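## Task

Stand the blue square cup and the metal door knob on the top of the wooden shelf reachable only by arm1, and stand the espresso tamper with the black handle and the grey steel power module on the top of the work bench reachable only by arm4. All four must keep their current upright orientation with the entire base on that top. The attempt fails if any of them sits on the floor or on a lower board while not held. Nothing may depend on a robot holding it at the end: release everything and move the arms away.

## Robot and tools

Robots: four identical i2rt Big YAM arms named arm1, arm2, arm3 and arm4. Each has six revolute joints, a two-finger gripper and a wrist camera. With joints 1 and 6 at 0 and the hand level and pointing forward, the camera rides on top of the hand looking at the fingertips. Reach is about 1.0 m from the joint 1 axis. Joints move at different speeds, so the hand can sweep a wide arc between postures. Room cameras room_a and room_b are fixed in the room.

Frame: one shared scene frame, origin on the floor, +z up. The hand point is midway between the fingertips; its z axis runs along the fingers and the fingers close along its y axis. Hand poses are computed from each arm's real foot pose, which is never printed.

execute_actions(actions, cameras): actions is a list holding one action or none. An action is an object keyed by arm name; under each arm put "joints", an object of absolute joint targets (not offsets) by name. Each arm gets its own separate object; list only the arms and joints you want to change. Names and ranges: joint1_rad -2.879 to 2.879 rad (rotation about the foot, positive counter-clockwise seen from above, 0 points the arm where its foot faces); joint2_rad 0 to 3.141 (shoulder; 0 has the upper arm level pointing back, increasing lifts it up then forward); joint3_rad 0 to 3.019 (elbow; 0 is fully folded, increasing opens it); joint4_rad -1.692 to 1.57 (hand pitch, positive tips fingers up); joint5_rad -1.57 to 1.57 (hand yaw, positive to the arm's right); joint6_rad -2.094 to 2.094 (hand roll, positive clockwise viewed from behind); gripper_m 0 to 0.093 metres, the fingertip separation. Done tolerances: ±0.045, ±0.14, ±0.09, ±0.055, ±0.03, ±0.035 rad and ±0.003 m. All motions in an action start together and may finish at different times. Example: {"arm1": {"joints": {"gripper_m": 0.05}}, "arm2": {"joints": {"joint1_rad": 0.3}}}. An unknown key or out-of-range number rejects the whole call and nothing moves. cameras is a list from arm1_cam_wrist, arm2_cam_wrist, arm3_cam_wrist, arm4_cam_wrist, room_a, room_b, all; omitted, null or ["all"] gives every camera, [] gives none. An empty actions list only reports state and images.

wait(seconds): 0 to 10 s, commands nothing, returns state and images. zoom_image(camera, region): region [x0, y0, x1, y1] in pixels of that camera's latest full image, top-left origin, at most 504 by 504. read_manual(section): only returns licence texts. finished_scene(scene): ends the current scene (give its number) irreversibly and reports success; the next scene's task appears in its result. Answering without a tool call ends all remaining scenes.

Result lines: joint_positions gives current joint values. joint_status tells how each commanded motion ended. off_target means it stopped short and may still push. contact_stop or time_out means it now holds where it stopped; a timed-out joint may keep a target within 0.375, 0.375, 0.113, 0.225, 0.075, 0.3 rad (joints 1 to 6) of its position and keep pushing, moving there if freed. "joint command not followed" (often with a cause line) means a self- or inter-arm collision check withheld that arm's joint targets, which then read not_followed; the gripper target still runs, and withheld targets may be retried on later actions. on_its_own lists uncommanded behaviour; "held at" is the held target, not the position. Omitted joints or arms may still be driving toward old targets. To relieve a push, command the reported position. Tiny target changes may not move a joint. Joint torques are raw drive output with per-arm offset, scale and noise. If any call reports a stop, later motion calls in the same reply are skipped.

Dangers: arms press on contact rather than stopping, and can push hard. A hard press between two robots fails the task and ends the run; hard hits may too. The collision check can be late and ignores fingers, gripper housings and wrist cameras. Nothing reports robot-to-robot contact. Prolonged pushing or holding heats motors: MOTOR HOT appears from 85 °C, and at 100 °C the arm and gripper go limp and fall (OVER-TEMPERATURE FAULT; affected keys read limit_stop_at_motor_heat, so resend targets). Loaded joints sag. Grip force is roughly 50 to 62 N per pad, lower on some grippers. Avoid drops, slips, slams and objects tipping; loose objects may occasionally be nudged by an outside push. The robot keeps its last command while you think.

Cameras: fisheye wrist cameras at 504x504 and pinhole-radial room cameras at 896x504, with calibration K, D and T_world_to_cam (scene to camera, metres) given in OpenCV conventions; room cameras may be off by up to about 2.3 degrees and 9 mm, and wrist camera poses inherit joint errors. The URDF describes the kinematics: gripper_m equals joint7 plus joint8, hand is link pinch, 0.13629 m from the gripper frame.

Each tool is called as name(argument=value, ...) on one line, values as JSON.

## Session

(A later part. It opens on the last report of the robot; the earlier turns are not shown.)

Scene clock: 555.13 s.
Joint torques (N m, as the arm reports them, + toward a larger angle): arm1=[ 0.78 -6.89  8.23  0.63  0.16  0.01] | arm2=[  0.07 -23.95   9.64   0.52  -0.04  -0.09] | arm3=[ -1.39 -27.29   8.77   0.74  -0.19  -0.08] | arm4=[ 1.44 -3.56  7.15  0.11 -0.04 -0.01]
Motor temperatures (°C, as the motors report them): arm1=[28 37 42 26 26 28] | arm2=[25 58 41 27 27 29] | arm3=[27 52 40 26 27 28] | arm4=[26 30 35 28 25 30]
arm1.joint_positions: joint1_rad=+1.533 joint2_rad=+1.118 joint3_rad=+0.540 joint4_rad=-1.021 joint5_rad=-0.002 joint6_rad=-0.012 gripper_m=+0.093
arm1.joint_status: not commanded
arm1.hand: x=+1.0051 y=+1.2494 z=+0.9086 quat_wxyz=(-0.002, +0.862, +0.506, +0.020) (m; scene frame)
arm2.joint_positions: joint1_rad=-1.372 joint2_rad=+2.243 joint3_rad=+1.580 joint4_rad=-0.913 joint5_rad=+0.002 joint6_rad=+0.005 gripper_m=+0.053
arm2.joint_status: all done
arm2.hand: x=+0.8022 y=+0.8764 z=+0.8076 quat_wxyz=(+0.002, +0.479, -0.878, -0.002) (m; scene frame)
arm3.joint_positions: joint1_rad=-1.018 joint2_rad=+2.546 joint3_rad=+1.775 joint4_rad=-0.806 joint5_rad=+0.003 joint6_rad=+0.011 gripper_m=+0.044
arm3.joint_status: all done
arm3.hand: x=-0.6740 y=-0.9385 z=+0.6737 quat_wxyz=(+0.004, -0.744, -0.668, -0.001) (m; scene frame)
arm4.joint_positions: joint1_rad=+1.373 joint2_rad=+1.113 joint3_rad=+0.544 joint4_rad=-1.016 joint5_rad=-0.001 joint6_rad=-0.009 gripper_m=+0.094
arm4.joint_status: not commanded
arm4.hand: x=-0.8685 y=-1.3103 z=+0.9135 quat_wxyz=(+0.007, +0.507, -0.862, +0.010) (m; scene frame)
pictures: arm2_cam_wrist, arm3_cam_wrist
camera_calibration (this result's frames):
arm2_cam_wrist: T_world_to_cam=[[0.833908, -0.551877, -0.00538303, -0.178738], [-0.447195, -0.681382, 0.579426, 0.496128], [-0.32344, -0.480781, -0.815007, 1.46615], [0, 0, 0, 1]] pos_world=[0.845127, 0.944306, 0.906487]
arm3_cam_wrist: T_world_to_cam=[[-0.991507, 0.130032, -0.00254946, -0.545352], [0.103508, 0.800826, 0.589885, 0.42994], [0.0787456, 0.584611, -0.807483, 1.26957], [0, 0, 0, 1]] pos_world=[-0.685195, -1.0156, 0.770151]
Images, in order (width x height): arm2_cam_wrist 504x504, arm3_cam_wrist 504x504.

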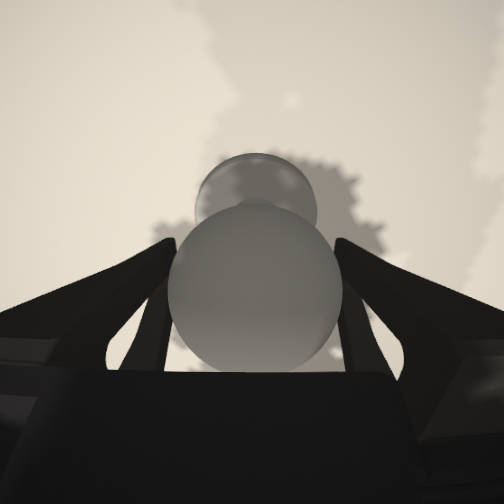

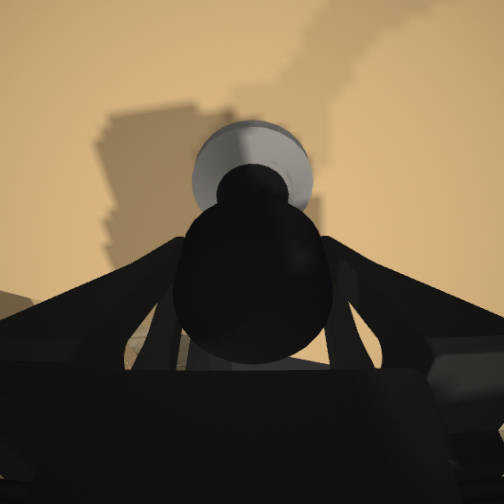

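execute_actions(actions=[{"arm2": {"joints": {"gripper_m": 0.093}}, "arm3": {"joints": {"gripper_m": 0.093}}}], cameras=["arm2_cam_wrist", "arm3_cam_wrist"])

Scene clock: 559.37 s.
Joint torques (N m, as the arm reports them, + toward a larger angle): arm1=[ 0.83 -6.85  8.24  0.64  0.15  0.02] | arm2=[ -0.04 -23.81   9.72   0.53  -0.04  -0.09] | arm3=[ -0.67 -26.78   8.88   0.69  -0.18  -0.08] | arm4=[ 1.59 -3.74  7.07  0.16 -0.04 -0.01]
Motor temperatures (°C, as the motors report them): arm1=[28 37 42 26 26 28] | arm2=[25 58 41 27 27 29] | arm3=[27 52 40 26 27 28] | arm4=[26 30 36 28 25 30]
arm1.joint_positions: joint1_rad=+1.533 joint2_rad=+1.118 joint3_rad=+0.540 joint4_rad=-1.021 joint5_rad=-0.002 joint6_rad=-0.012 gripper_m=+0.093
arm1.joint_status: not commanded
arm1.hand: x=+1.0051 y=+1.2494 z=+0.9086 quat_wxyz=(-0.002, +0.862, +0.506, +0.020) (m; scene frame)
arm2.joint_positions: joint1_rad=-1.372 joint2_rad=+2.240 joint3_rad=+1.580 joint4_rad=-0.913 joint5_rad=+0.002 joint6_rad=+0.005 gripper_m=+0.093
arm2.joint_status: all done
arm2.hand: x=+0.8025 y=+0.8770 z=+0.8094 quat_wxyz=(+0.001, +0.479, -0.878, -0.003) (m; scene frame)
arm3.joint_positions: joint1_rad=-1.018 joint2_rad=+2.538 joint3_rad=+1.775 joint4_rad=-0.806 joint5_rad=+0.003 joint6_rad=+0.011 gripper_m=+0.093
arm3.joint_status: all done
arm3.hand: x=-0.6742 y=-0.9412 z=+0.6784 quat_wxyz=(+0.001, -0.744, -0.668, +0.002) (m; scene frame)
arm4.joint_positions: joint1_rad=+1.373 joint2_rad=+1.113 joint3_rad=+0.544 joint4_rad=-1.016 joint5_rad=-0.001 joint6_rad=-0.009 gripper_m=+0.094
arm4.joint_status: not commanded
arm4.hand: x=-0.8685 y=-1.3103 z=+0.9135 quat_wxyz=(+0.007, +0.507, -0.862, +0.010) (m; scene frame)
pictures: arm2_cam_wrist, arm3_cam_wrist
camera_calibration (this result's frames):
arm2_cam_wrist: T_world_to_cam=[[0.833904, -0.551883, -0.00543735, -0.178678], [-0.448159, -0.68286, 0.576937, 0.499726], [-0.322114, -0.478673, -0.816771, 1.46652], [0, 0, 0, 1]] pos_world=[0.845345, 0.944619, 0.908532]
arm3_cam_wrist: T_world_to_cam=[[-0.991509, 0.130006, -0.00280056, -0.545103], [0.103939, 0.805282, 0.58371, 0.437977], [0.078141, 0.578463, -0.811957, 1.27185], [0, 0, 0, 1]] pos_world=[-0.685382, -1.01755, 0.775511]
Images, in order (width x height): arm2_cam_wrist 504x504, arm3_cam_wrist 504x504.

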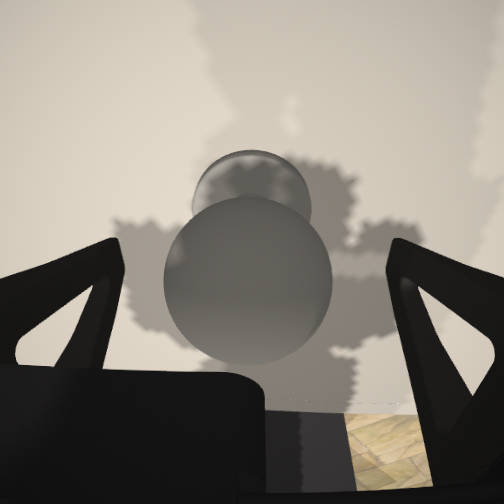

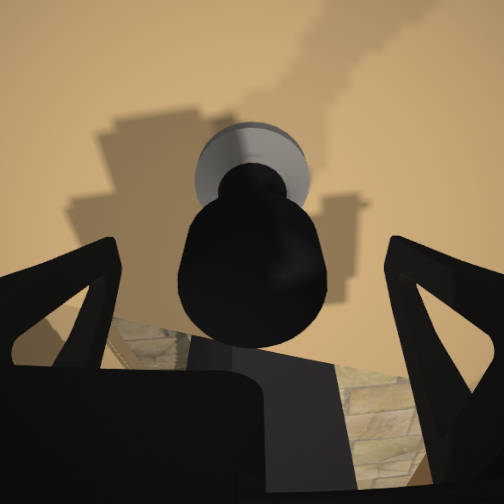

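execute_actions(actions=[{"arm2": {"joints": {"joint2_rad": 2.10}}, "arm3": {"joints": {"joint2_rad": 2.38}}}], cameras=[])

Scene clock: 583.53 s.
Joint torques (N m, as the arm reports them, + toward a larger angle): arm1=[ 0.72 -6.83  8.23  0.6   0.15  0.02] | arm2=[ -0.05 -20.2   10.87   0.79  -0.04  -0.09] | arm3=[ -0.61 -24.94   9.97   0.98  -0.19  -0.08] | arm4=[ 1.54 -3.48  7.1   0.1  -0.03 -0.02]
Motor temperatures (°C, as the motors report them): arm1=[28 36 42 26 26 28] | arm2=[25 60 41 27 27 29] | arm3=[27 54 40 26 27 28] | arm4=[26 30 37 28 25 30]
arm1.joint_positions: joint1_rad=+1.533 joint2_rad=+1.118 joint3_rad=+0.540 joint4_rad=-1.021 joint5_rad=-0.002 joint6_rad=-0.012 gripper_m=+0.093
arm1.joint_status: not commanded
arm1.hand: x=+1.0051 y=+1.2494 z=+0.9086 quat_wxyz=(-0.002, +0.862, +0.506, +0.020) (m; scene frame)
arm2.joint_positions: joint1_rad=-1.372 joint2_rad=+2.078 joint3_rad=+1.580 joint4_rad=-0.913 joint5_rad=+0.002 joint6_rad=+0.005 gripper_m=+0.093
arm2.joint_status: all done
arm2.hand: x=+0.8183 y=+0.9003 z=+0.9074 quat_wxyz=(-0.070, +0.477, -0.875, -0.042) (m; scene frame)
arm3.joint_positions: joint1_rad=-1.018 joint2_rad=+2.364 joint3_rad=+1.777 joint4_rad=-0.806 joint5_rad=+0.003 joint6_rad=+0.011 gripper_m=+0.093
arm3.joint_status: all done
arm3.hand: x=-0.6792 y=-0.9932 z=+0.7931 quat_wxyz=(-0.058, -0.741, -0.665, +0.066) (m; scene frame)
arm4.joint_positions: joint1_rad=+1.373 joint2_rad=+1.113 joint3_rad=+0.544 joint4_rad=-1.016 joint5_rad=-0.001 joint6_rad=-0.009 gripper_m=+0.094
arm4.joint_status: not commanded
arm4.hand: x=-0.8685 y=-1.3103 z=+0.9135 quat_wxyz=(+0.007, +0.507, -0.862, +0.010) (m; scene frame)
pictures: none
No camera images: the call's "cameras" was empty. Leave "cameras" out to get every camera's image.

execute_actions(actions=[])

Scene clock: 605.40 s.
Joint torques (N m, as the arm reports them, + toward a larger angle): arm1=[ 0.89 -6.86  8.22  0.6   0.16  0.02] | arm2=[ -0.05 -20.03  10.94   0.84  -0.03  -0.1 ] | arm3=[ -0.65 -24.95  10.14   1.03  -0.18  -0.08] | arm4=[ 1.56 -3.69  7.04  0.12 -0.04  0.  ]
Motor temperatures (°C, as the motors report them): arm1=[28 35 42 26 26 28] | arm2=[25 58 43 27 27 29] | arm3=[27 54 41 26 27 28] | arm4=[26 30 38 28 25 30]
arm1.joint_positions: joint1_rad=+1.533 joint2_rad=+1.118 joint3_rad=+0.540 joint4_rad=-1.021 joint5_rad=-0.002 joint6_rad=-0.012 gripper_m=+0.093
arm1.joint_status: not commanded
arm1.hand: x=+1.0051 y=+1.2494 z=+0.9086 quat_wxyz=(-0.002, +0.862, +0.506, +0.020) (m; scene frame)
arm2.joint_positions: joint1_rad=-1.372 joint2_rad=+2.078 joint3_rad=+1.580 joint4_rad=-0.913 joint5_rad=+0.002 joint6_rad=+0.005 gripper_m=+0.093
arm2.joint_status: all done
arm2.hand: x=+0.8183 y=+0.9003 z=+0.9074 quat_wxyz=(-0.070, +0.477, -0.875, -0.042) (m; scene frame)
arm3.joint_positions: joint1_rad=-1.018 joint2_rad=+2.364 joint3_rad=+1.777 joint4_rad=-0.806 joint5_rad=+0.003 joint6_rad=+0.011 gripper_m=+0.093
arm3.joint_status: all done
arm3.hand: x=-0.6792 y=-0.9932 z=+0.7931 quat_wxyz=(-0.058, -0.741, -0.665, +0.066) (m; scene frame)
arm4.joint_positions: joint1_rad=+1.373 joint2_rad=+1.113 joint3_rad=+0.544 joint4_rad=-1.016 joint5_rad=-0.001 joint6_rad=-0.009 gripper_m=+0.094
arm4.joint_status: not commanded
arm4.hand: x=-0.8685 y=-1.3103 z=+0.9135 quat_wxyz=(+0.007, +0.507, -0.862, +0.010) (m; scene frame)
pictures: arm1_cam_wrist, arm2_cam_wrist, arm3_cam_wrist, arm4_cam_wrist, room_a, room_b
camera_calibration (this result's frames):
arm1_cam_wrist: T_world_to_cam=[[-0.871221, 0.490773, -0.01082, 0.275707], [0.384262, 0.695528, 0.607111, -1.80471], [0.305479, 0.52477, -0.794543, -0.120198], [0, 0, 0, 1]] pos_world=[0.970403, 1.183, 1.00314]
arm2_cam_wrist: T_world_to_cam=[[0.833794, -0.552012, -0.00833695, -0.175582], [-0.493244, -0.751641, 0.437888, 0.691237], [-0.247986, -0.360996, -0.898991, 1.4708], [0, 0, 0, 1]] pos_world=[0.852086, 0.953592, 1.01809]
arm3_cam_wrist: T_world_to_cam=[[-0.991624, 0.128877, -0.00851359, -0.539643], [0.11256, 0.894641, 0.432374, 0.628095], [0.0633396, 0.427794, -0.901654, 1.30688], [0, 0, 0, 1]] pos_world=[-0.688599, -1.05145, 0.90219]
arm4_cam_wrist: T_world_to_cam=[[0.876503, -0.480606, 0.0275833, 0.102618], [-0.395776, -0.686807, 0.609637, -1.79915], [-0.27405, -0.545265, -0.792201, -0.102429], [0, 0, 0, 1]] pos_world=[-0.830077, -1.2422, 1.01285]
Images, in order (width x height): arm1_cam_wrist 504x504, arm2_cam_wrist 504x504, arm3_cam_wrist 504x504, arm4_cam_wrist 504x504, room_a 896x504, room_b 896x504.

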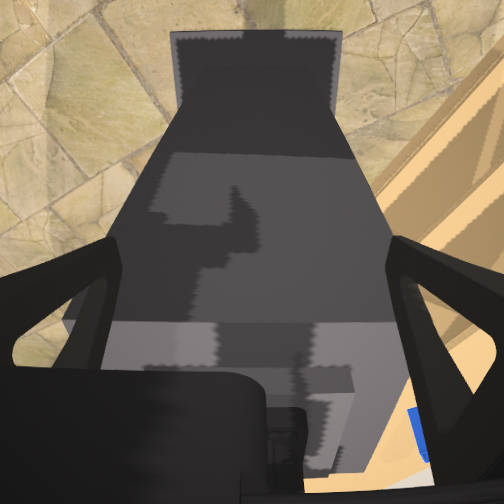

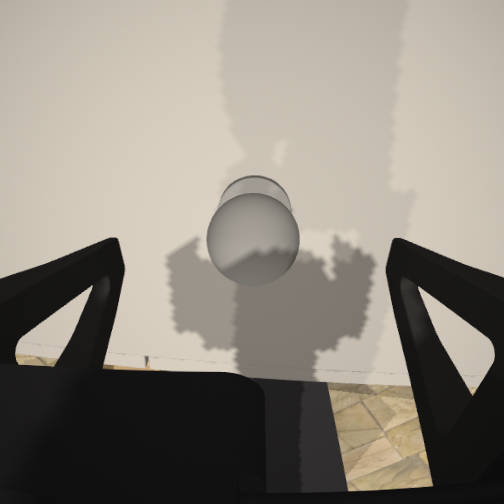

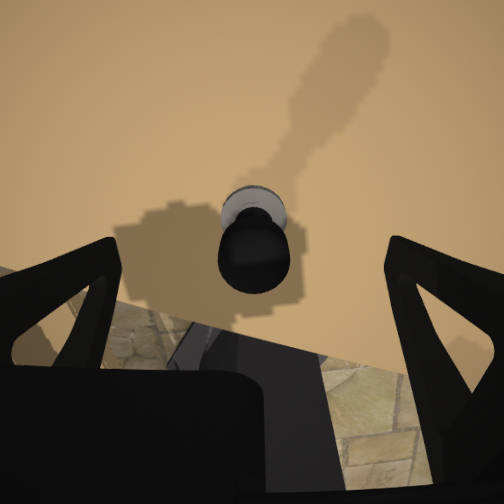

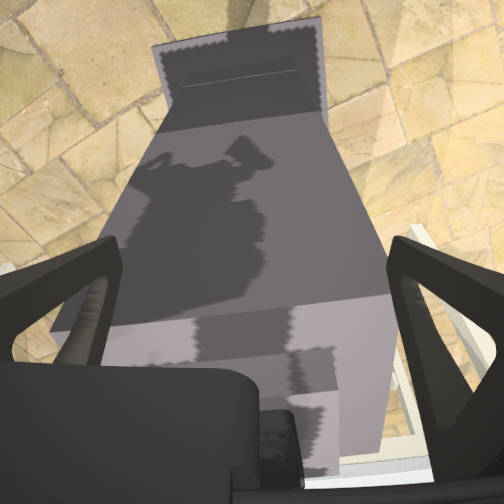

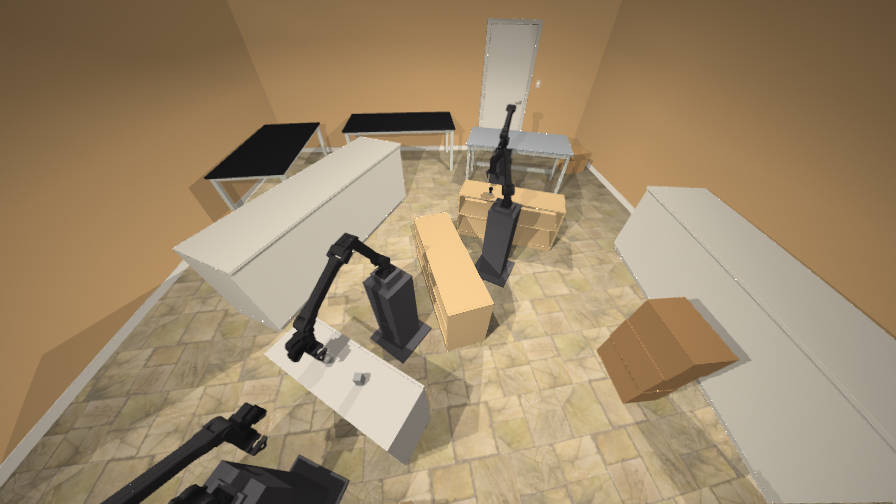

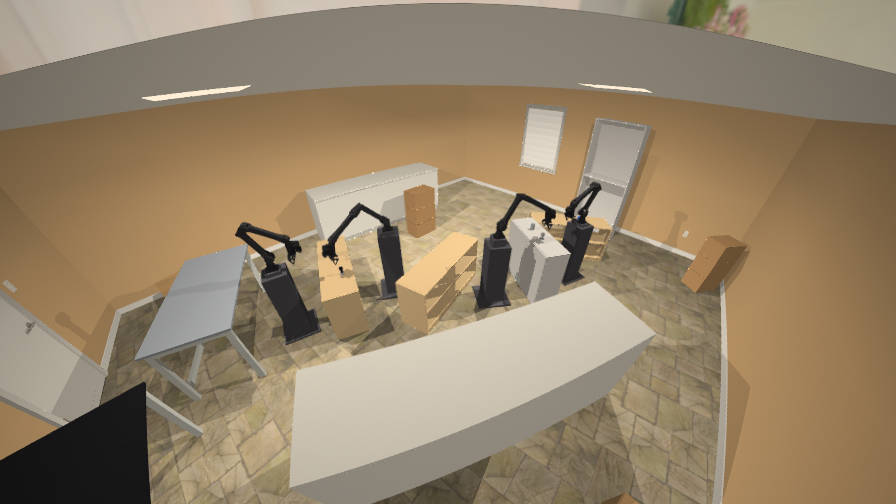

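execute_actions(actions=[{"arm2": {"joints": {"joint1_rad": -1.022, "joint2_rad": 2.18, "joint3_rad": 1.895, "joint4_rad": -1.278}}, "arm3": {"joints": {"joint1_rad": 0.3, "joint2_rad": 1.60, "joint3_rad": 0.848, "joint4_rad": -0.818}}}], cameras=["arm2_cam_wrist", "room_a"])

Scene clock: 650.67 s.
Joint torques (N m, as the arm reports them, + toward a larger angle): arm1=[ 0.76 -6.85  8.23  0.62  0.15  0.01] | arm2=[ -0.16 -22.85  14.18  -0.55   0.07  -0.1 ] | arm3=[ -1.74 -12.58   8.71  -0.23   0.05  -0.07] | arm4=[ 1.72 -3.65  7.08  0.1  -0.02 -0.01]
Motor temperatures (°C, as the motors report them): arm1=[28 34 42 26 26 28] | arm2=[25 59 44 27 27 29] | arm3=[27 54 41 26 27 28] | arm4=[26 30 39 28 25 30]
arm1.joint_positions: joint1_rad=+1.533 joint2_rad=+1.118 joint3_rad=+0.540 joint4_rad=-1.021 joint5_rad=-0.002 joint6_rad=-0.012 gripper_m=+0.093
arm1.joint_status: not commanded
arm1.hand: x=+1.0051 y=+1.2494 z=+0.9086 quat_wxyz=(-0.002, +0.862, +0.506, +0.020) (m; scene frame)
arm2.joint_positions: joint1_rad=-1.028 joint2_rad=+2.174 joint3_rad=+1.857 joint4_rad=-1.264 joint5_rad=-0.001 joint6_rad=+0.005 gripper_m=+0.093
arm2.joint_status: all done
arm2.hand: x=+0.6192 y=+0.9975 z=+0.9448 quat_wxyz=(+0.004, +0.622, -0.783, -0.002) (m; scene frame)
arm3.joint_positions: joint1_rad=+0.299 joint2_rad=+1.599 joint3_rad=+0.839 joint4_rad=-0.809 joint5_rad=-0.003 joint6_rad=+0.010 gripper_m=+0.093
arm3.joint_status: all done
arm3.hand: x=-0.2552 y=-0.4259 z=+0.8969 quat_wxyz=(-0.001, -0.180, -0.984, -0.001) (m; scene frame)
arm4.joint_positions: joint1_rad=+1.373 joint2_rad=+1.113 joint3_rad=+0.544 joint4_rad=-1.016 joint5_rad=-0.001 joint6_rad=-0.009 gripper_m=+0.094
arm4.joint_status: not commanded
arm4.hand: x=-0.8685 y=-1.3103 z=+0.9135 quat_wxyz=(+0.007, +0.507, -0.862, +0.010) (m; scene frame)
pictures: arm2_cam_wrist, room_a
camera_calibration (this result's frames):
arm2_cam_wrist: T_world_to_cam=[[0.971004, -0.238956, -0.00714768, -0.353957], [-0.190427, -0.791191, 0.581166, 0.366284], [-0.144528, -0.562954, -0.813753, 1.54702], [0, 0, 0, 1]] pos_world=[0.637032, 1.07612, 1.04349]
Images, in order (width x height): arm2_cam_wrist 504x504, room_a 896x504.

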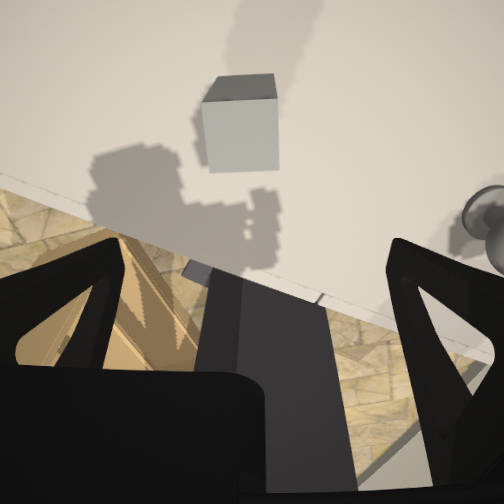

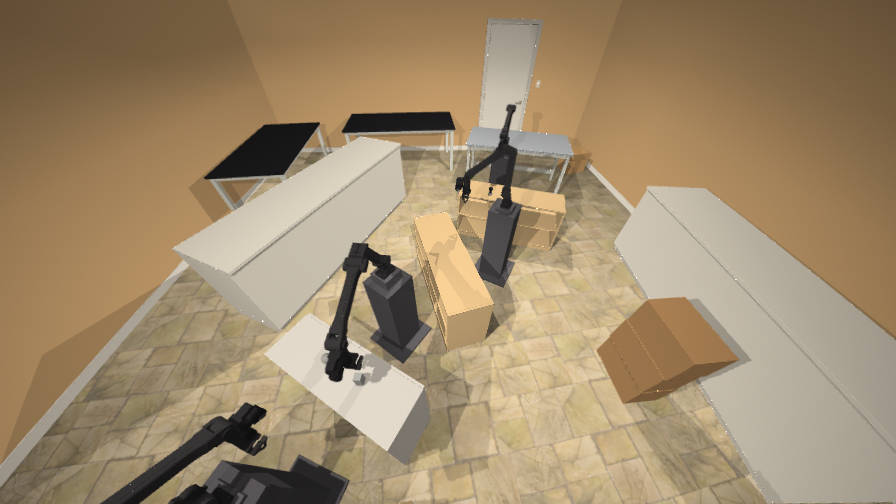

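execute_actions(actions=[{"arm2": {"joints": {"joint1_rad": -1.008, "joint2_rad": 2.365, "joint3_rad": 1.83, "joint4_rad": -1.012}}}], cameras=["arm2_cam_wrist"])

Scene clock: 692.13 s.
Joint torques (N m, as the arm reports them, + toward a larger angle): arm1=[ 0.77 -6.81  8.23  0.62  0.15  0.01] | arm2=[  0.05 -25.1   10.55   0.55   0.06  -0.09] | arm3=[ -1.15 -13.02   8.62  -0.1    0.04  -0.07] | arm4=[ 1.56 -3.76  7.07  0.17 -0.04 -0.01]
Motor temperatures (°C, as the motors report them): arm1=[28 33 42 26 26 28] | arm2=[25 62 49 27 27 29] | arm3=[27 47 40 26 27 28] | arm4=[26 30 39 28 25 30]
arm1.joint_positions: joint1_rad=+1.533 joint2_rad=+1.118 joint3_rad=+0.540 joint4_rad=-1.021 joint5_rad=-0.002 joint6_rad=-0.012 gripper_m=+0.093
arm1.joint_status: not commanded
arm1.hand: x=+1.0051 y=+1.2494 z=+0.9086 quat_wxyz=(-0.002, +0.862, +0.506, +0.020) (m; scene frame)
arm2.joint_positions: joint1_rad=-1.021 joint2_rad=+2.374 joint3_rad=+1.819 joint4_rad=-1.027 joint5_rad=-0.001 joint6_rad=+0.005 gripper_m=+0.093
arm2.joint_status: all done
arm2.hand: x=+0.6161 y=+1.0096 z=+0.8032 quat_wxyz=(+0.004, +0.625, -0.781, -0.001) (m; scene frame)
arm3.joint_positions: joint1_rad=+0.299 joint2_rad=+1.599 joint3_rad=+0.839 joint4_rad=-0.809 joint5_rad=-0.003 joint6_rad=+0.010 gripper_m=+0.093
arm3.joint_status: not commanded
arm3.hand: x=-0.2552 y=-0.4259 z=+0.8969 quat_wxyz=(-0.001, -0.180, -0.984, -0.001) (m; scene frame)
arm4.joint_positions: joint1_rad=+1.373 joint2_rad=+1.113 joint3_rad=+0.544 joint4_rad=-1.016 joint5_rad=-0.001 joint6_rad=-0.009 gripper_m=+0.094
arm4.joint_status: not commanded
arm4.hand: x=-0.8685 y=-1.3103 z=+0.9135 quat_wxyz=(+0.007, +0.507, -0.862, +0.010) (m; scene frame)
pictures: arm2_cam_wrist
camera_calibration (this result's frames):
arm2_cam_wrist: T_world_to_cam=[[0.972711, -0.231913, -0.00707815, -0.357291], [-0.18452, -0.791705, 0.58237, 0.453455], [-0.140663, -0.565171, -0.812893, 1.4373], [0, 0, 0, 1]] pos_world=[0.633388, 1.08847, 0.901767]
Images, in order (width x height): arm2_cam_wrist 504x504.

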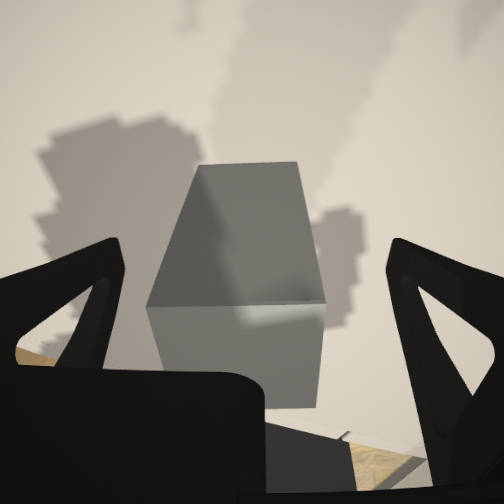

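execute_actions(actions=[{"arm2": {"joints": {"gripper_m": 0.0}}}], cameras=["arm2_cam_wrist"])

Scene clock: 695.40 s.
Joint torques (N m, as the arm reports them, + toward a larger angle): arm1=[ 0.77 -6.85  8.23  0.62  0.16  0.02] | arm2=[  0.16 -25.25  10.62   0.52   0.07  -0.1 ] | arm3=[ -1.18 -13.14   8.61  -0.14   0.05  -0.07] | arm4=[ 1.54 -3.54  7.09  0.17 -0.05 -0.01]
Motor temperatures (°C, as the motors report them): arm1=[28 33 42 26 26 28] | arm2=[25 62 48 27 27 29] | arm3=[27 47 40 26 27 28] | arm4=[26 30 39 28 25 30]
arm1.joint_positions: joint1_rad=+1.533 joint2_rad=+1.118 joint3_rad=+0.540 joint4_rad=-1.021 joint5_rad=-0.002 joint6_rad=-0.012 gripper_m=+0.093
arm1.joint_status: not commanded
arm1.hand: x=+1.0051 y=+1.2494 z=+0.9086 quat_wxyz=(-0.002, +0.862, +0.506, +0.020) (m; scene frame)
arm2.joint_positions: joint1_rad=-1.021 joint2_rad=+2.374 joint3_rad=+1.819 joint4_rad=-1.026 joint5_rad=-0.001 joint6_rad=+0.005 gripper_m=+0.039
arm2.joint_status: gripper_m off_target (ended at +0.039, target +0.000)
arm2.hand: x=+0.6159 y=+1.0099 z=+0.8032 quat_wxyz=(+0.004, +0.625, -0.781, -0.002) (m; scene frame)
arm3.joint_positions: joint1_rad=+0.299 joint2_rad=+1.599 joint3_rad=+0.839 joint4_rad=-0.809 joint5_rad=-0.003 joint6_rad=+0.010 gripper_m=+0.093
arm3.joint_status: not commanded
arm3.hand: x=-0.2552 y=-0.4259 z=+0.8969 quat_wxyz=(-0.001, -0.180, -0.984, -0.001) (m; scene frame)
arm4.joint_positions: joint1_rad=+1.373 joint2_rad=+1.113 joint3_rad=+0.544 joint4_rad=-1.016 joint5_rad=-0.001 joint6_rad=-0.009 gripper_m=+0.094
arm4.joint_status: not commanded
arm4.hand: x=-0.8685 y=-1.3103 z=+0.9135 quat_wxyz=(+0.007, +0.507, -0.862, +0.010) (m; scene frame)
pictures: arm2_cam_wrist
camera_calibration (this result's frames):
arm2_cam_wrist: T_world_to_cam=[[0.972887, -0.23117, -0.00709785, -0.357876], [-0.184065, -0.792498, 0.581435, 0.454953], [-0.140035, -0.564364, -0.813562, 1.4368], [0, 0, 0, 1]] pos_world=[0.633117, 1.0887, 0.90186]
Images, in order (width x height): arm2_cam_wrist 504x504.

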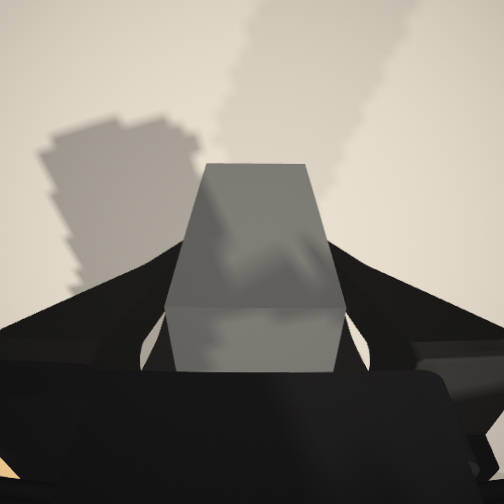

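execute_actions(actions=[{"arm2": {"joints": {"joint1_rad": 1.31, "joint2_rad": 2.27, "joint4_rad": -1.13}}, "arm1": {"joints": {"joint2_rad": 2.07, "joint3_rad": 1.765, "joint4_rad": -1.255}}, "arm3": {"joints": {"joint1_rad": 0.596, "joint2_rad": 2.35, "joint3_rad": 1.675, "joint4_rad": -0.885}}, "arm4": {"joints": {"joint1_rad": 1.392, "joint2_rad": 2.33, "joint3_rad": 1.765, "joint4_rad": -0.975}}}])

Scene clock: 760.00 s.
Joint torques (N m, as the arm reports them, + toward a larger angle): arm1=[  0.93 -22.56  11.69   0.37   0.15   0.02] | arm2=[ -1.76 -24.12  11.11  -0.56   0.1   -0.09] | arm3=[ -2.27 -25.55  10.79  -0.24  -0.05  -0.07] | arm4=[  1.47 -19.03   9.6    0.26  -0.02  -0.01]
Motor temperatures (°C, as the motors report them): arm1=[28 33 43 26 26 28] | arm2=[25 66 45 27 27 29] | arm3=[27 45 41 26 27 28] | arm4=[26 31 40 28 25 30]
arm1.joint_positions: joint1_rad=+1.533 joint2_rad=+2.070 joint3_rad=+1.721 joint4_rad=-1.250 joint5_rad=-0.002 joint6_rad=-0.012 gripper_m=+0.093
arm1.joint_status: all done
arm1.hand: x=+0.8131 y=+0.9163 z=+0.9127 quat_wxyz=(-0.002, +0.862, +0.506, +0.020) (m; scene frame)
arm2.joint_positions: joint1_rad=+1.315 joint2_rad=+2.273 joint3_rad=+1.819 joint4_rad=-1.116 joint5_rad=-0.002 joint6_rad=+0.005 gripper_m=+0.039
arm2.joint_status: all done
arm2.hand: x=-0.0907 y=+0.0160 z=+0.8644 quat_wxyz=(-0.003, +0.963, +0.269, -0.001) (m; scene frame)
arm3.joint_positions: joint1_rad=+0.606 joint2_rad=+2.350 joint3_rad=+1.648 joint4_rad=-0.875 joint5_rad=+0.000 joint6_rad=+0.010 gripper_m=+0.093
arm3.joint_status: all done
arm3.hand: x=+0.0156 y=-0.3237 z=+0.7584 quat_wxyz=(+0.003, -0.027, -1.000, +0.000) (m; scene frame)
arm4.joint_positions: joint1_rad=+1.381 joint2_rad=+2.339 joint3_rad=+1.725 joint4_rad=-0.976 joint5_rad=-0.001 joint6_rad=-0.009 gripper_m=+0.094
arm4.joint_status: all done
arm4.hand: x=-0.6706 y=-0.9554 z=+0.7512 quat_wxyz=(+0.009, +0.510, -0.860, +0.011) (m; scene frame)
pictures: arm1_cam_wrist, arm2_cam_wrist, arm3_cam_wrist, arm4_cam_wrist, room_a, room_b
camera_calibration (this result's frames):
arm1_cam_wrist: T_world_to_cam=[[-0.871221, 0.490773, -0.01082, 0.271944], [0.384262, 0.695528, 0.607111, -1.50166], [0.305479, 0.52477, -0.794543, 0.116518], [0, 0, 0, 1]] pos_world=[0.778361, 0.849841, 1.0072]
arm2_cam_wrist: T_world_to_cam=[[-0.506968, 0.861937, 0.00693947, -0.0635905], [0.705954, 0.410576, 0.57711, -0.433205], [0.494583, 0.297475, -0.816637, 0.873132], [0, 0, 0, 1]] pos_world=[-0.158252, -0.0270602, 0.963481]
arm3_cam_wrist: T_world_to_cam=[[-0.0760589, -0.997081, -0.00660929, -0.317394], [-0.805268, 0.0575154, 0.590115, -0.410339], [-0.588013, 0.0502057, -0.807292, 0.761525], [0, 0, 0, 1]] pos_world=[0.093213, -0.3311, 0.854823]
arm4_cam_wrist: T_world_to_cam=[[0.880372, -0.47349, 0.0274359, 0.113763], [-0.38865, -0.687053, 0.613929, -1.37685], [-0.271839, -0.551149, -0.788884, 0.0101288], [0, 0, 0, 1]] pos_world=[-0.632514, -0.886522, 0.850158]
Images, in order (width x height): arm1_cam_wrist 504x504, arm2_cam_wrist 504x504, arm3_cam_wrist 504x504, arm4_cam_wrist 504x504, room_a 896x504, room_b 896x504.

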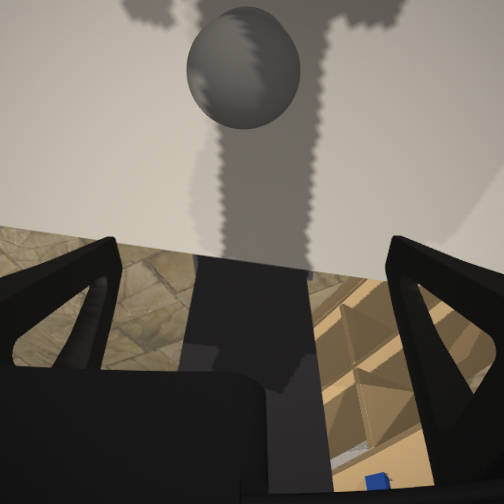

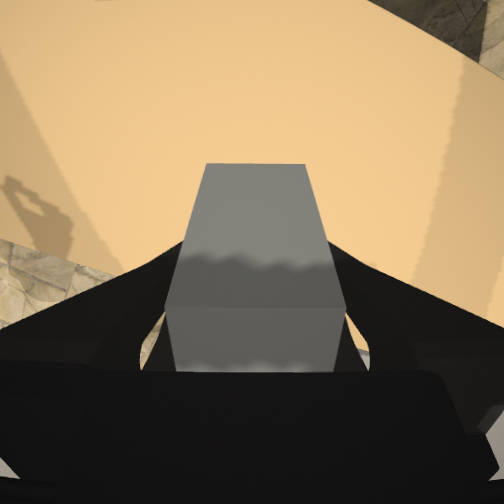

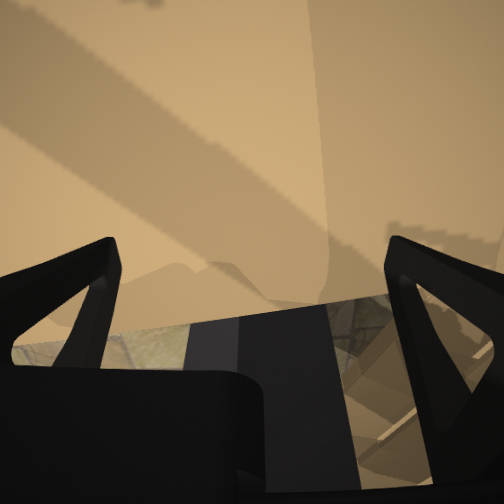

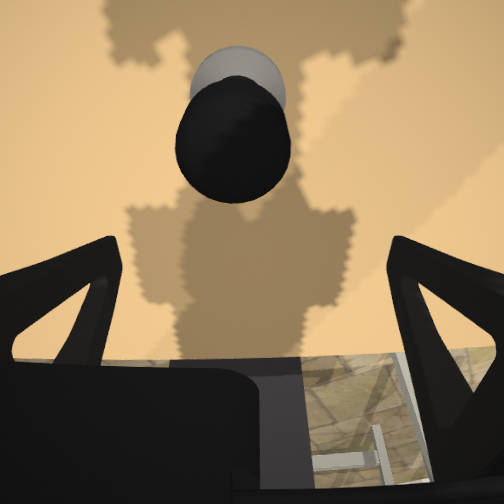

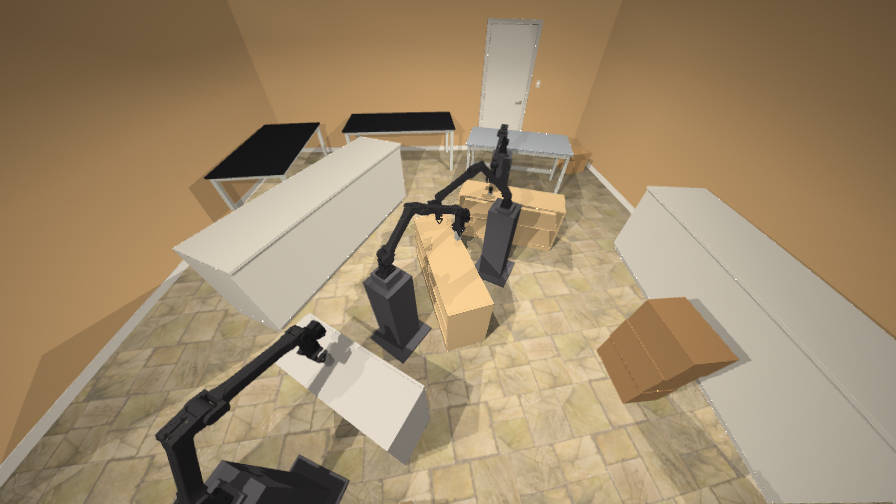

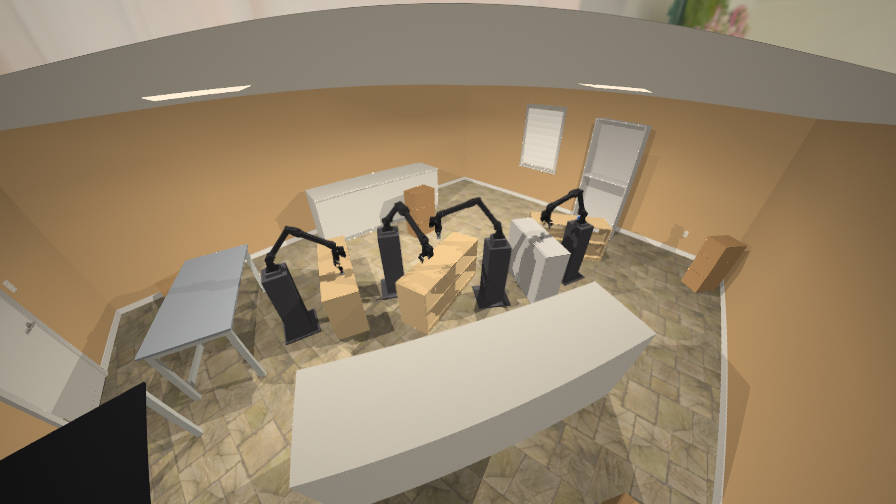

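execute_actions(actions=[{"arm2": {"joints": {"joint2_rad": 2.583, "joint4_rad": -0.78}}, "arm1": {"joints": {"joint1_rad": 1.549, "joint2_rad": 2.247, "joint4_rad": -1.012}}, "arm4": {"joints": {"joint1_rad": 1.4, "joint2_rad": 2.483, "joint3_rad": 1.8, "joint4_rad": -0.826}}}], cameras=["arm1_cam_wrist", "arm2_cam_wrist", "arm4_cam_wrist"])

Scene clock: 794.40 s.
Joint torques (N m, as the arm reports them, + toward a larger angle): arm1=[  0.98 -26.45  10.27   1.     0.16   0.02] | arm2=[ -1.32 -27.1    9.17   0.49   0.09  -0.09] | arm3=[ -2.16 -25.12  10.75  -0.19  -0.05  -0.07] | arm4=[  1.41 -20.35   7.44   0.68  -0.03  -0.01]
Motor temperatures (°C, as the motors report them): arm1=[28 40 48 26 26 28] | arm2=[25 67 46 27 27 29] | arm3=[27 51 43 26 27 28] | arm4=[26 37 44 28 25 30]
arm1.joint_positions: joint1_rad=+1.544 joint2_rad=+2.271 joint3_rad=+1.731 joint4_rad=-1.022 joint5_rad=-0.002 joint6_rad=-0.012 gripper_m=+0.093
arm1.joint_status: all done
arm1.hand: x=+0.8052 y=+0.8845 z=+0.7922 quat_wxyz=(+0.007, +0.860, +0.511, +0.004) (m; scene frame)
arm2.joint_positions: joint1_rad=+1.315 joint2_rad=+2.609 joint3_rad=+1.817 joint4_rad=-0.795 joint5_rad=-0.002 joint6_rad=+0.005 gripper_m=+0.039
arm2.joint_status: all done
arm2.hand: x=-0.0792 y=+0.0252 z=+0.6486 quat_wxyz=(-0.005, +0.963, +0.269, +0.006) (m; scene frame)
arm3.joint_positions: joint1_rad=+0.606 joint2_rad=+2.350 joint3_rad=+1.648 joint4_rad=-0.875 joint5_rad=+0.000 joint6_rad=+0.010 gripper_m=+0.093
arm3.joint_status: not commanded
arm3.hand: x=+0.0156 y=-0.3237 z=+0.7584 quat_wxyz=(+0.003, -0.027, -1.000, +0.000) (m; scene frame)
arm4.joint_positions: joint1_rad=+1.391 joint2_rad=+2.498 joint3_rad=+1.780 joint4_rad=-0.837 joint5_rad=-0.001 joint6_rad=-0.009 gripper_m=+0.094
arm4.joint_status: all done
arm4.hand: x=-0.6686 y=-0.9397 z=+0.6671 quat_wxyz=(-0.005, +0.515, -0.857, +0.002) (m; scene frame)
pictures: arm1_cam_wrist, arm2_cam_wrist, arm4_cam_wrist
camera_calibration (this result's frames):
arm1_cam_wrist: T_world_to_cam=[[-0.876728, 0.48087, -0.0105706, 0.292394], [0.387131, 0.718525, 0.577799, -1.4028], [0.285441, 0.50248, -0.816111, 0.0928123], [0, 0, 0, 1]] pos_world=[0.772926, 0.820708, 0.889373]
arm2_cam_wrist: T_world_to_cam=[[-0.506945, 0.861948, 0.00722538, -0.0643963], [0.697844, 0.405479, 0.590424, -0.329686], [0.505985, 0.304354, -0.807061, 0.682965], [0, 0, 0, 1]] pos_world=[-0.148146, -0.0186763, 0.746314]
arm4_cam_wrist: T_world_to_cam=[[0.884924, -0.464902, 0.0278648, 0.132537], [-0.390973, -0.709029, 0.586872, -1.31781], [-0.253081, -0.530231, -0.8092, -0.00127936], [0, 0, 0, 1]] pos_world=[-0.632838, -0.873428, 0.768658]
Images, in order (width x height): arm1_cam_wrist 504x504, arm2_cam_wrist 504x504, arm4_cam_wrist 504x504.

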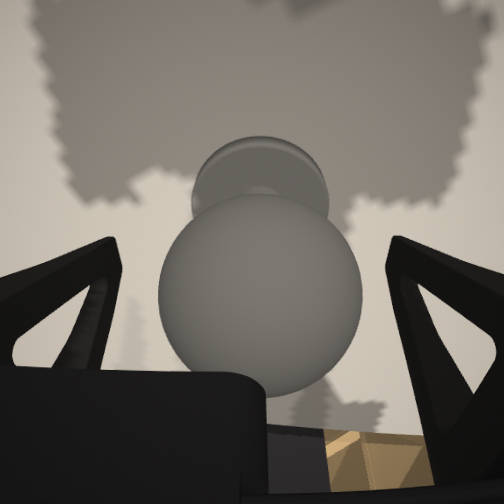

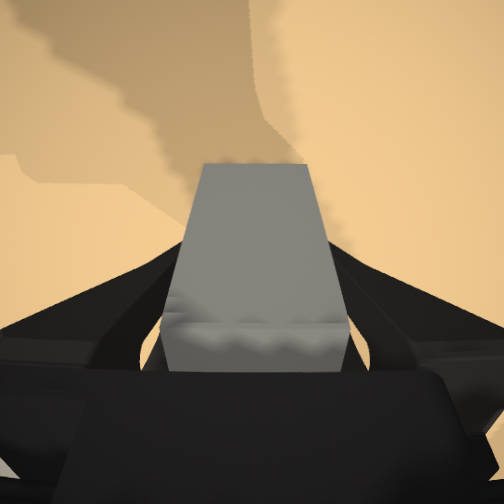

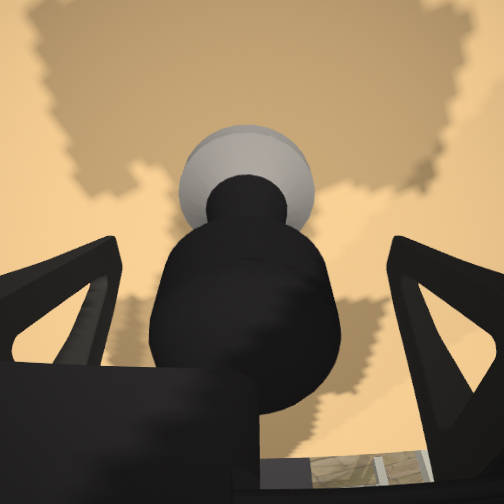

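execute_actions(actions=[{"arm2": {"joints": {"gripper_m": 0.093}}, "arm1": {"joints": {"gripper_m": 0.0}}, "arm4": {"joints": {"gripper_m": 0.0}}}], cameras=["arm1_cam_wrist", "arm2_cam_wrist", "arm4_cam_wrist"])

Scene clock: 799.30 s.
Joint torques (N m, as the arm reports them, + toward a larger angle): arm1=[  1.04 -26.4   10.3    1.02   0.15   0.01] | arm2=[ -1.38 -25.52   9.42   0.55   0.11  -0.09] | arm3=[ -2.22 -24.97  10.77  -0.18  -0.05  -0.07] | arm4=[  1.27 -20.07   7.52   0.7   -0.06  -0.02]
Motor temperatures (°C, as the motors report them): arm1=[28 41 48 26 26 28] | arm2=[25 68 45 27 27 29] | arm3=[27 51 43 26 27 28] | arm4=[26 38 44 28 25 30]
arm1.joint_positions: joint1_rad=+1.544 joint2_rad=+2.271 joint3_rad=+1.731 joint4_rad=-1.022 joint5_rad=-0.001 joint6_rad=-0.012 gripper_m=+0.051
arm1.joint_status: gripper_m off_target (ended at +0.051, target +0.000)
arm1.hand: x=+0.8051 y=+0.8845 z=+0.7922 quat_wxyz=(+0.006, +0.860, +0.510, +0.004) (m; scene frame)
arm2.joint_positions: joint1_rad=+1.315 joint2_rad=+2.594 joint3_rad=+1.817 joint4_rad=-0.795 joint5_rad=-0.002 joint6_rad=+0.005 gripper_m=+0.093
arm2.joint_status: all done
arm2.hand: x=-0.0841 y=+0.0221 z=+0.6582 quat_wxyz=(-0.003, +0.963, +0.269, -0.001) (m; scene frame)
arm3.joint_positions: joint1_rad=+0.606 joint2_rad=+2.350 joint3_rad=+1.648 joint4_rad=-0.875 joint5_rad=+0.000 joint6_rad=+0.010 gripper_m=+0.093
arm3.joint_status: not commanded
arm3.hand: x=+0.0156 y=-0.3237 z=+0.7584 quat_wxyz=(+0.003, -0.027, -1.000, +0.000) (m; scene frame)
arm4.joint_positions: joint1_rad=+1.391 joint2_rad=+2.498 joint3_rad=+1.780 joint4_rad=-0.837 joint5_rad=-0.001 joint6_rad=-0.008 gripper_m=+0.042
arm4.joint_status: gripper_m off_target (ended at +0.042, target +0.000)
arm4.hand: x=-0.6687 y=-0.9395 z=+0.6671 quat_wxyz=(-0.006, +0.515, -0.857, +0.002) (m; scene frame)
pictures: arm1_cam_wrist, arm2_cam_wrist, arm4_cam_wrist
camera_calibration (this result's frames):
arm1_cam_wrist: T_world_to_cam=[[-0.876548, 0.481206, -0.0101891, 0.291584], [0.387596, 0.718266, 0.577809, -1.40296], [0.285363, 0.502528, -0.816109, 0.0928302], [0, 0, 0, 1]] pos_world=[0.772877, 0.820734, 0.889371]
arm2_cam_wrist: T_world_to_cam=[[-0.506966, 0.861938, 0.0069594, -0.0641083], [0.705394, 0.410225, 0.578044, -0.322003], [0.495383, 0.297958, -0.815976, 0.699231], [0, 0, 0, 1]] pos_world=[-0.151749, -0.0209904, 0.757134]
arm4_cam_wrist: T_world_to_cam=[[0.884907, -0.464911, 0.0282514, 0.132441], [-0.391377, -0.709318, 0.586252, -1.31779], [-0.252516, -0.529835, -0.809636, -0.000124272], [0, 0, 0, 1]] pos_world=[-0.632982, -0.873225, 0.768714]
Images, in order (width x height): arm1_cam_wrist 504x504, arm2_cam_wrist 504x504, arm4_cam_wrist 504x504.

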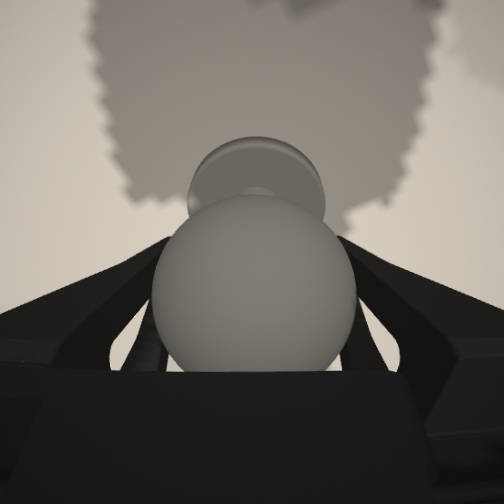

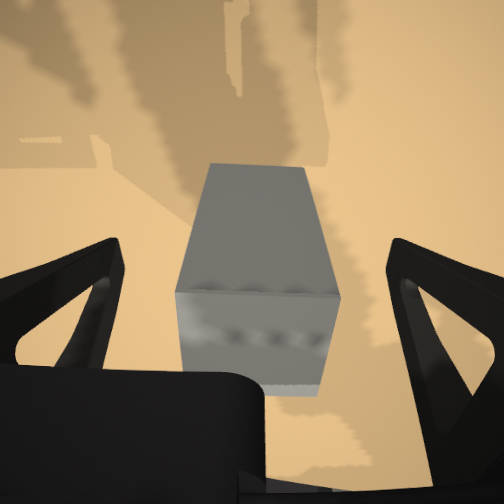

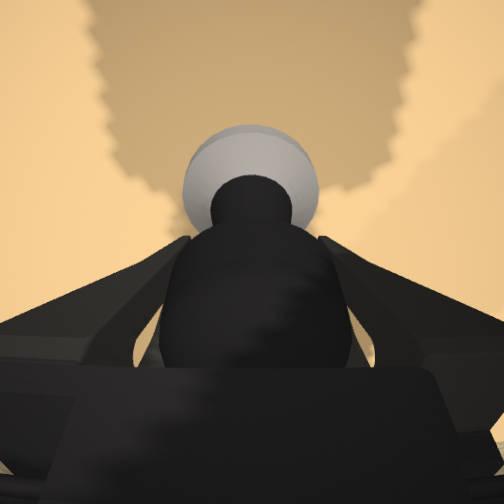

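execute_actions(actions=[{"arm2": {"joints": {"joint2_rad": 1.95, "joint3_rad": 1.2, "joint4_rad": -0.82}}, "arm1": {"joints": {"joint1_rad": 0.8, "joint2_rad": 2.15, "joint4_rad": -1.15}}, "arm4": {"joints": {"joint1_rad": 0.62, "joint2_rad": 2.19, "joint4_rad": -1.177}}}], cameras=["arm2_cam_wrist", "room_a"])

Scene clock: 843.30 s.
Joint torques (N m, as the arm reports them, + toward a larger angle): arm1=[  0.17 -26.89  10.51   0.27   0.04  -0.01] | arm2=[ -1.27 -16.88   8.18  -0.37   0.09  -0.08] | arm3=[ -2.24 -25.23  10.75  -0.21  -0.05  -0.07] | arm4=[  0.38 -19.55   8.29  -0.05   0.    -0.04]
Motor temperatures (°C, as the motors report them): arm1=[28 46 47 26 26 28] | arm2=[25 69 44 27 27 29] | arm3=[27 53 44 26 27 28] | arm4=[26 42 42 28 25 30]
arm1.joint_positions: joint1_rad=+0.805 joint2_rad=+2.182 joint3_rad=+1.732 joint4_rad=-1.142 joint5_rad=+0.002 joint6_rad=-0.010 gripper_m=+0.051
arm1.joint_status: all done
arm1.hand: x=+0.5196 y=+1.2506 z=+0.8438 quat_wxyz=(-0.002, +0.986, +0.164, +0.018) (m; scene frame)
arm2.joint_positions: joint1_rad=+1.315 joint2_rad=+1.934 joint3_rad=+1.205 joint4_rad=-0.809 joint5_rad=-0.002 joint6_rad=+0.005 gripper_m=+0.093
arm2.joint_status: all done
arm2.hand: x=+0.0361 y=+0.0936 z=+0.8623 quat_wxyz=(+0.001, +0.963, +0.269, -0.017) (m; scene frame)
arm3.joint_positions: joint1_rad=+0.606 joint2_rad=+2.350 joint3_rad=+1.648 joint4_rad=-0.875 joint5_rad=+0.000 joint6_rad=+0.010 gripper_m=+0.093
arm3.joint_status: not commanded
arm3.hand: x=+0.0156 y=-0.3237 z=+0.7584 quat_wxyz=(+0.003, -0.027, -1.000, +0.000) (m; scene frame)
arm4.joint_positions: joint1_rad=+0.626 joint2_rad=+2.207 joint3_rad=+1.787 joint4_rad=-1.168 joint5_rad=-0.002 joint6_rad=-0.007 gripper_m=+0.042
arm4.joint_status: all done
arm4.hand: x=-0.3683 y=-1.3188 z=+0.8608 quat_wxyz=(+0.007, +0.156, -0.988, +0.007) (m; scene frame)
pictures: arm2_cam_wrist, room_a
camera_calibration (this result's frames):
arm2_cam_wrist: T_world_to_cam=[[-0.507026, 0.861907, 0.0063691, -0.0656868], [0.721608, 0.420429, 0.550019, -0.531501], [0.471388, 0.28347, -0.835128, 0.803708], [0, 0, 0, 1]] pos_world=[-0.0286275, 0.0522473, 0.963953]
Images, in order (width x height): arm2_cam_wrist 504x504, room_a 896x504.

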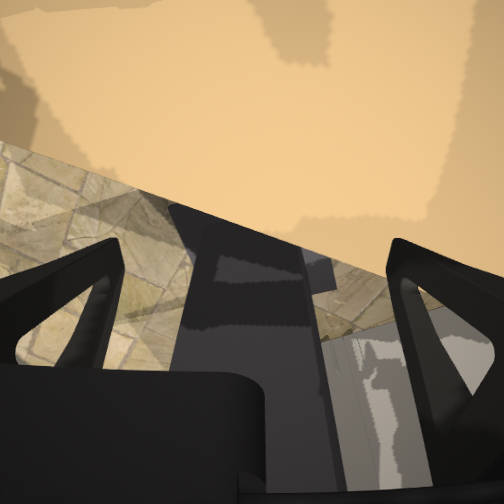

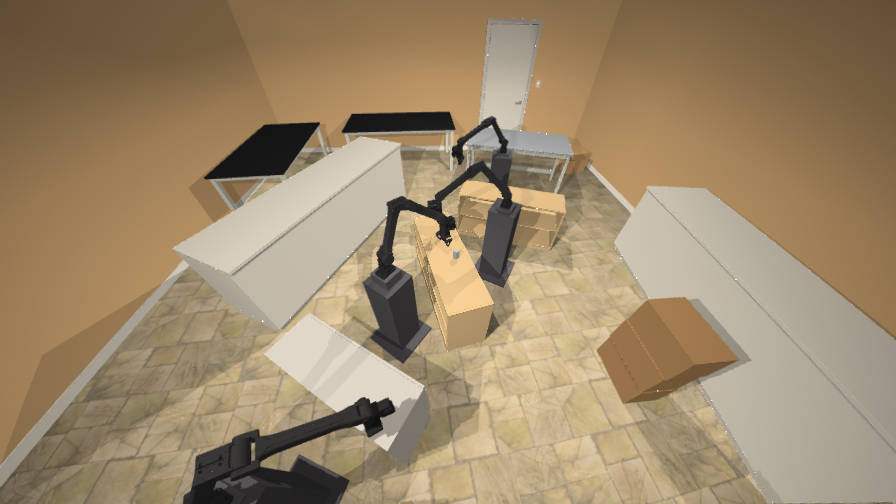

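execute_actions(actions=[{"arm2": {"joints": {"joint1_rad": 0.45, "joint2_rad": 1.3, "joint3_rad": 0.7, "joint4_rad": -0.95}}, "arm3": {"joints": {"joint1_rad": 1.208}}, "arm1": {"joints": {"joint1_rad": -0.1}}, "arm4": {"joints": {"joint1_rad": -0.3}}}], cameras=["arm3_cam_wrist", "room_a"])

Scene clock: 859.97 s.
Joint torques (N m, as the arm reports them, + toward a larger angle): arm1=[ -0.23 -26.5   10.52   0.25   0.04  -0.01] | arm2=[-1.56 -8.91  8.77 -0.39  0.   -0.09] | arm3=[ -0.78 -25.18   9.8   -0.17   0.01  -0.07] | arm4=[  0.04 -19.4    8.38  -0.01  -0.03  -0.03]
Motor temperatures (°C, as the motors report them): arm1=[28 47 48 26 26 28] | arm2=[25 65 43 27 27 29] | arm3=[27 53 44 26 27 28] | arm4=[26 42 43 27 25 30]
arm1.joint_positions: joint1_rad=-0.094 joint2_rad=+2.182 joint3_rad=+1.732 joint4_rad=-1.142 joint5_rad=+0.002 joint6_rad=-0.009 gripper_m=+0.051
arm1.joint_status: all done
arm1.hand: x=+0.5913 y=+1.7961 z=+0.8456 quat_wxyz=(-0.001, +0.960, -0.281, +0.018) (m; scene frame)
arm2.joint_positions: joint1_rad=+0.456 joint2_rad=+1.299 joint3_rad=+0.709 joint4_rad=-0.938 joint5_rad=+0.001 joint6_rad=+0.005 gripper_m=+0.093
arm2.joint_status: all done
arm2.hand: x=+0.1760 y=+0.4567 z=+0.9592 quat_wxyz=(-0.007, +0.987, -0.156, -0.024) (m; scene frame)
arm3.joint_positions: joint1_rad=+1.203 joint2_rad=+2.349 joint3_rad=+1.659 joint4_rad=-0.875 joint5_rad=-0.002 joint6_rad=+0.010 gripper_m=+0.093
arm3.joint_status: all done
arm3.hand: x=-0.0723 y=+0.0358 z=+0.7620 quat_wxyz=(-0.002, +0.268, -0.963, -0.002) (m; scene frame)
arm4.joint_positions: joint1_rad=-0.291 joint2_rad=+2.207 joint3_rad=+1.787 joint4_rad=-1.168 joint5_rad=-0.002 joint6_rad=-0.006 gripper_m=+0.042
arm4.joint_status: all done
arm4.hand: x=-0.4547 y=-1.8843 z=+0.8672 quat_wxyz=(+0.003, -0.297, -0.955, +0.002) (m; scene frame)
pictures: arm3_cam_wrist, room_a
camera_calibration (this result's frames):
arm3_cam_wrist: T_world_to_cam=[[0.497692, -0.867308, -0.00889363, 0.0729726], [-0.703557, -0.409681, 0.580663, -0.472702], [-0.507257, -0.282734, -0.814096, 0.71764], [0, 0, 0, 1]] pos_world=[-0.00486291, 0.0725343, 0.859358]
Images, in order (width x height): arm3_cam_wrist 504x504, room_a 896x504.

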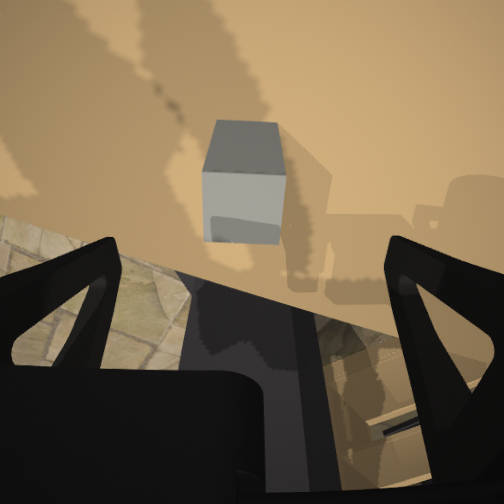

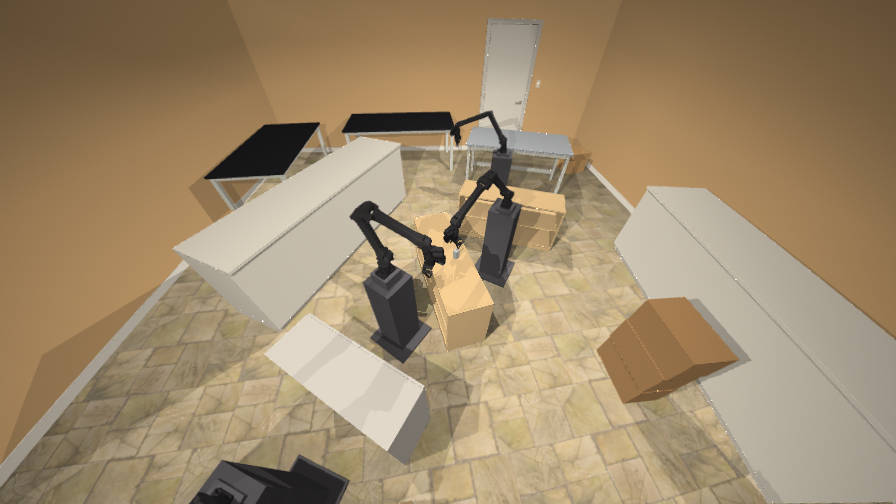

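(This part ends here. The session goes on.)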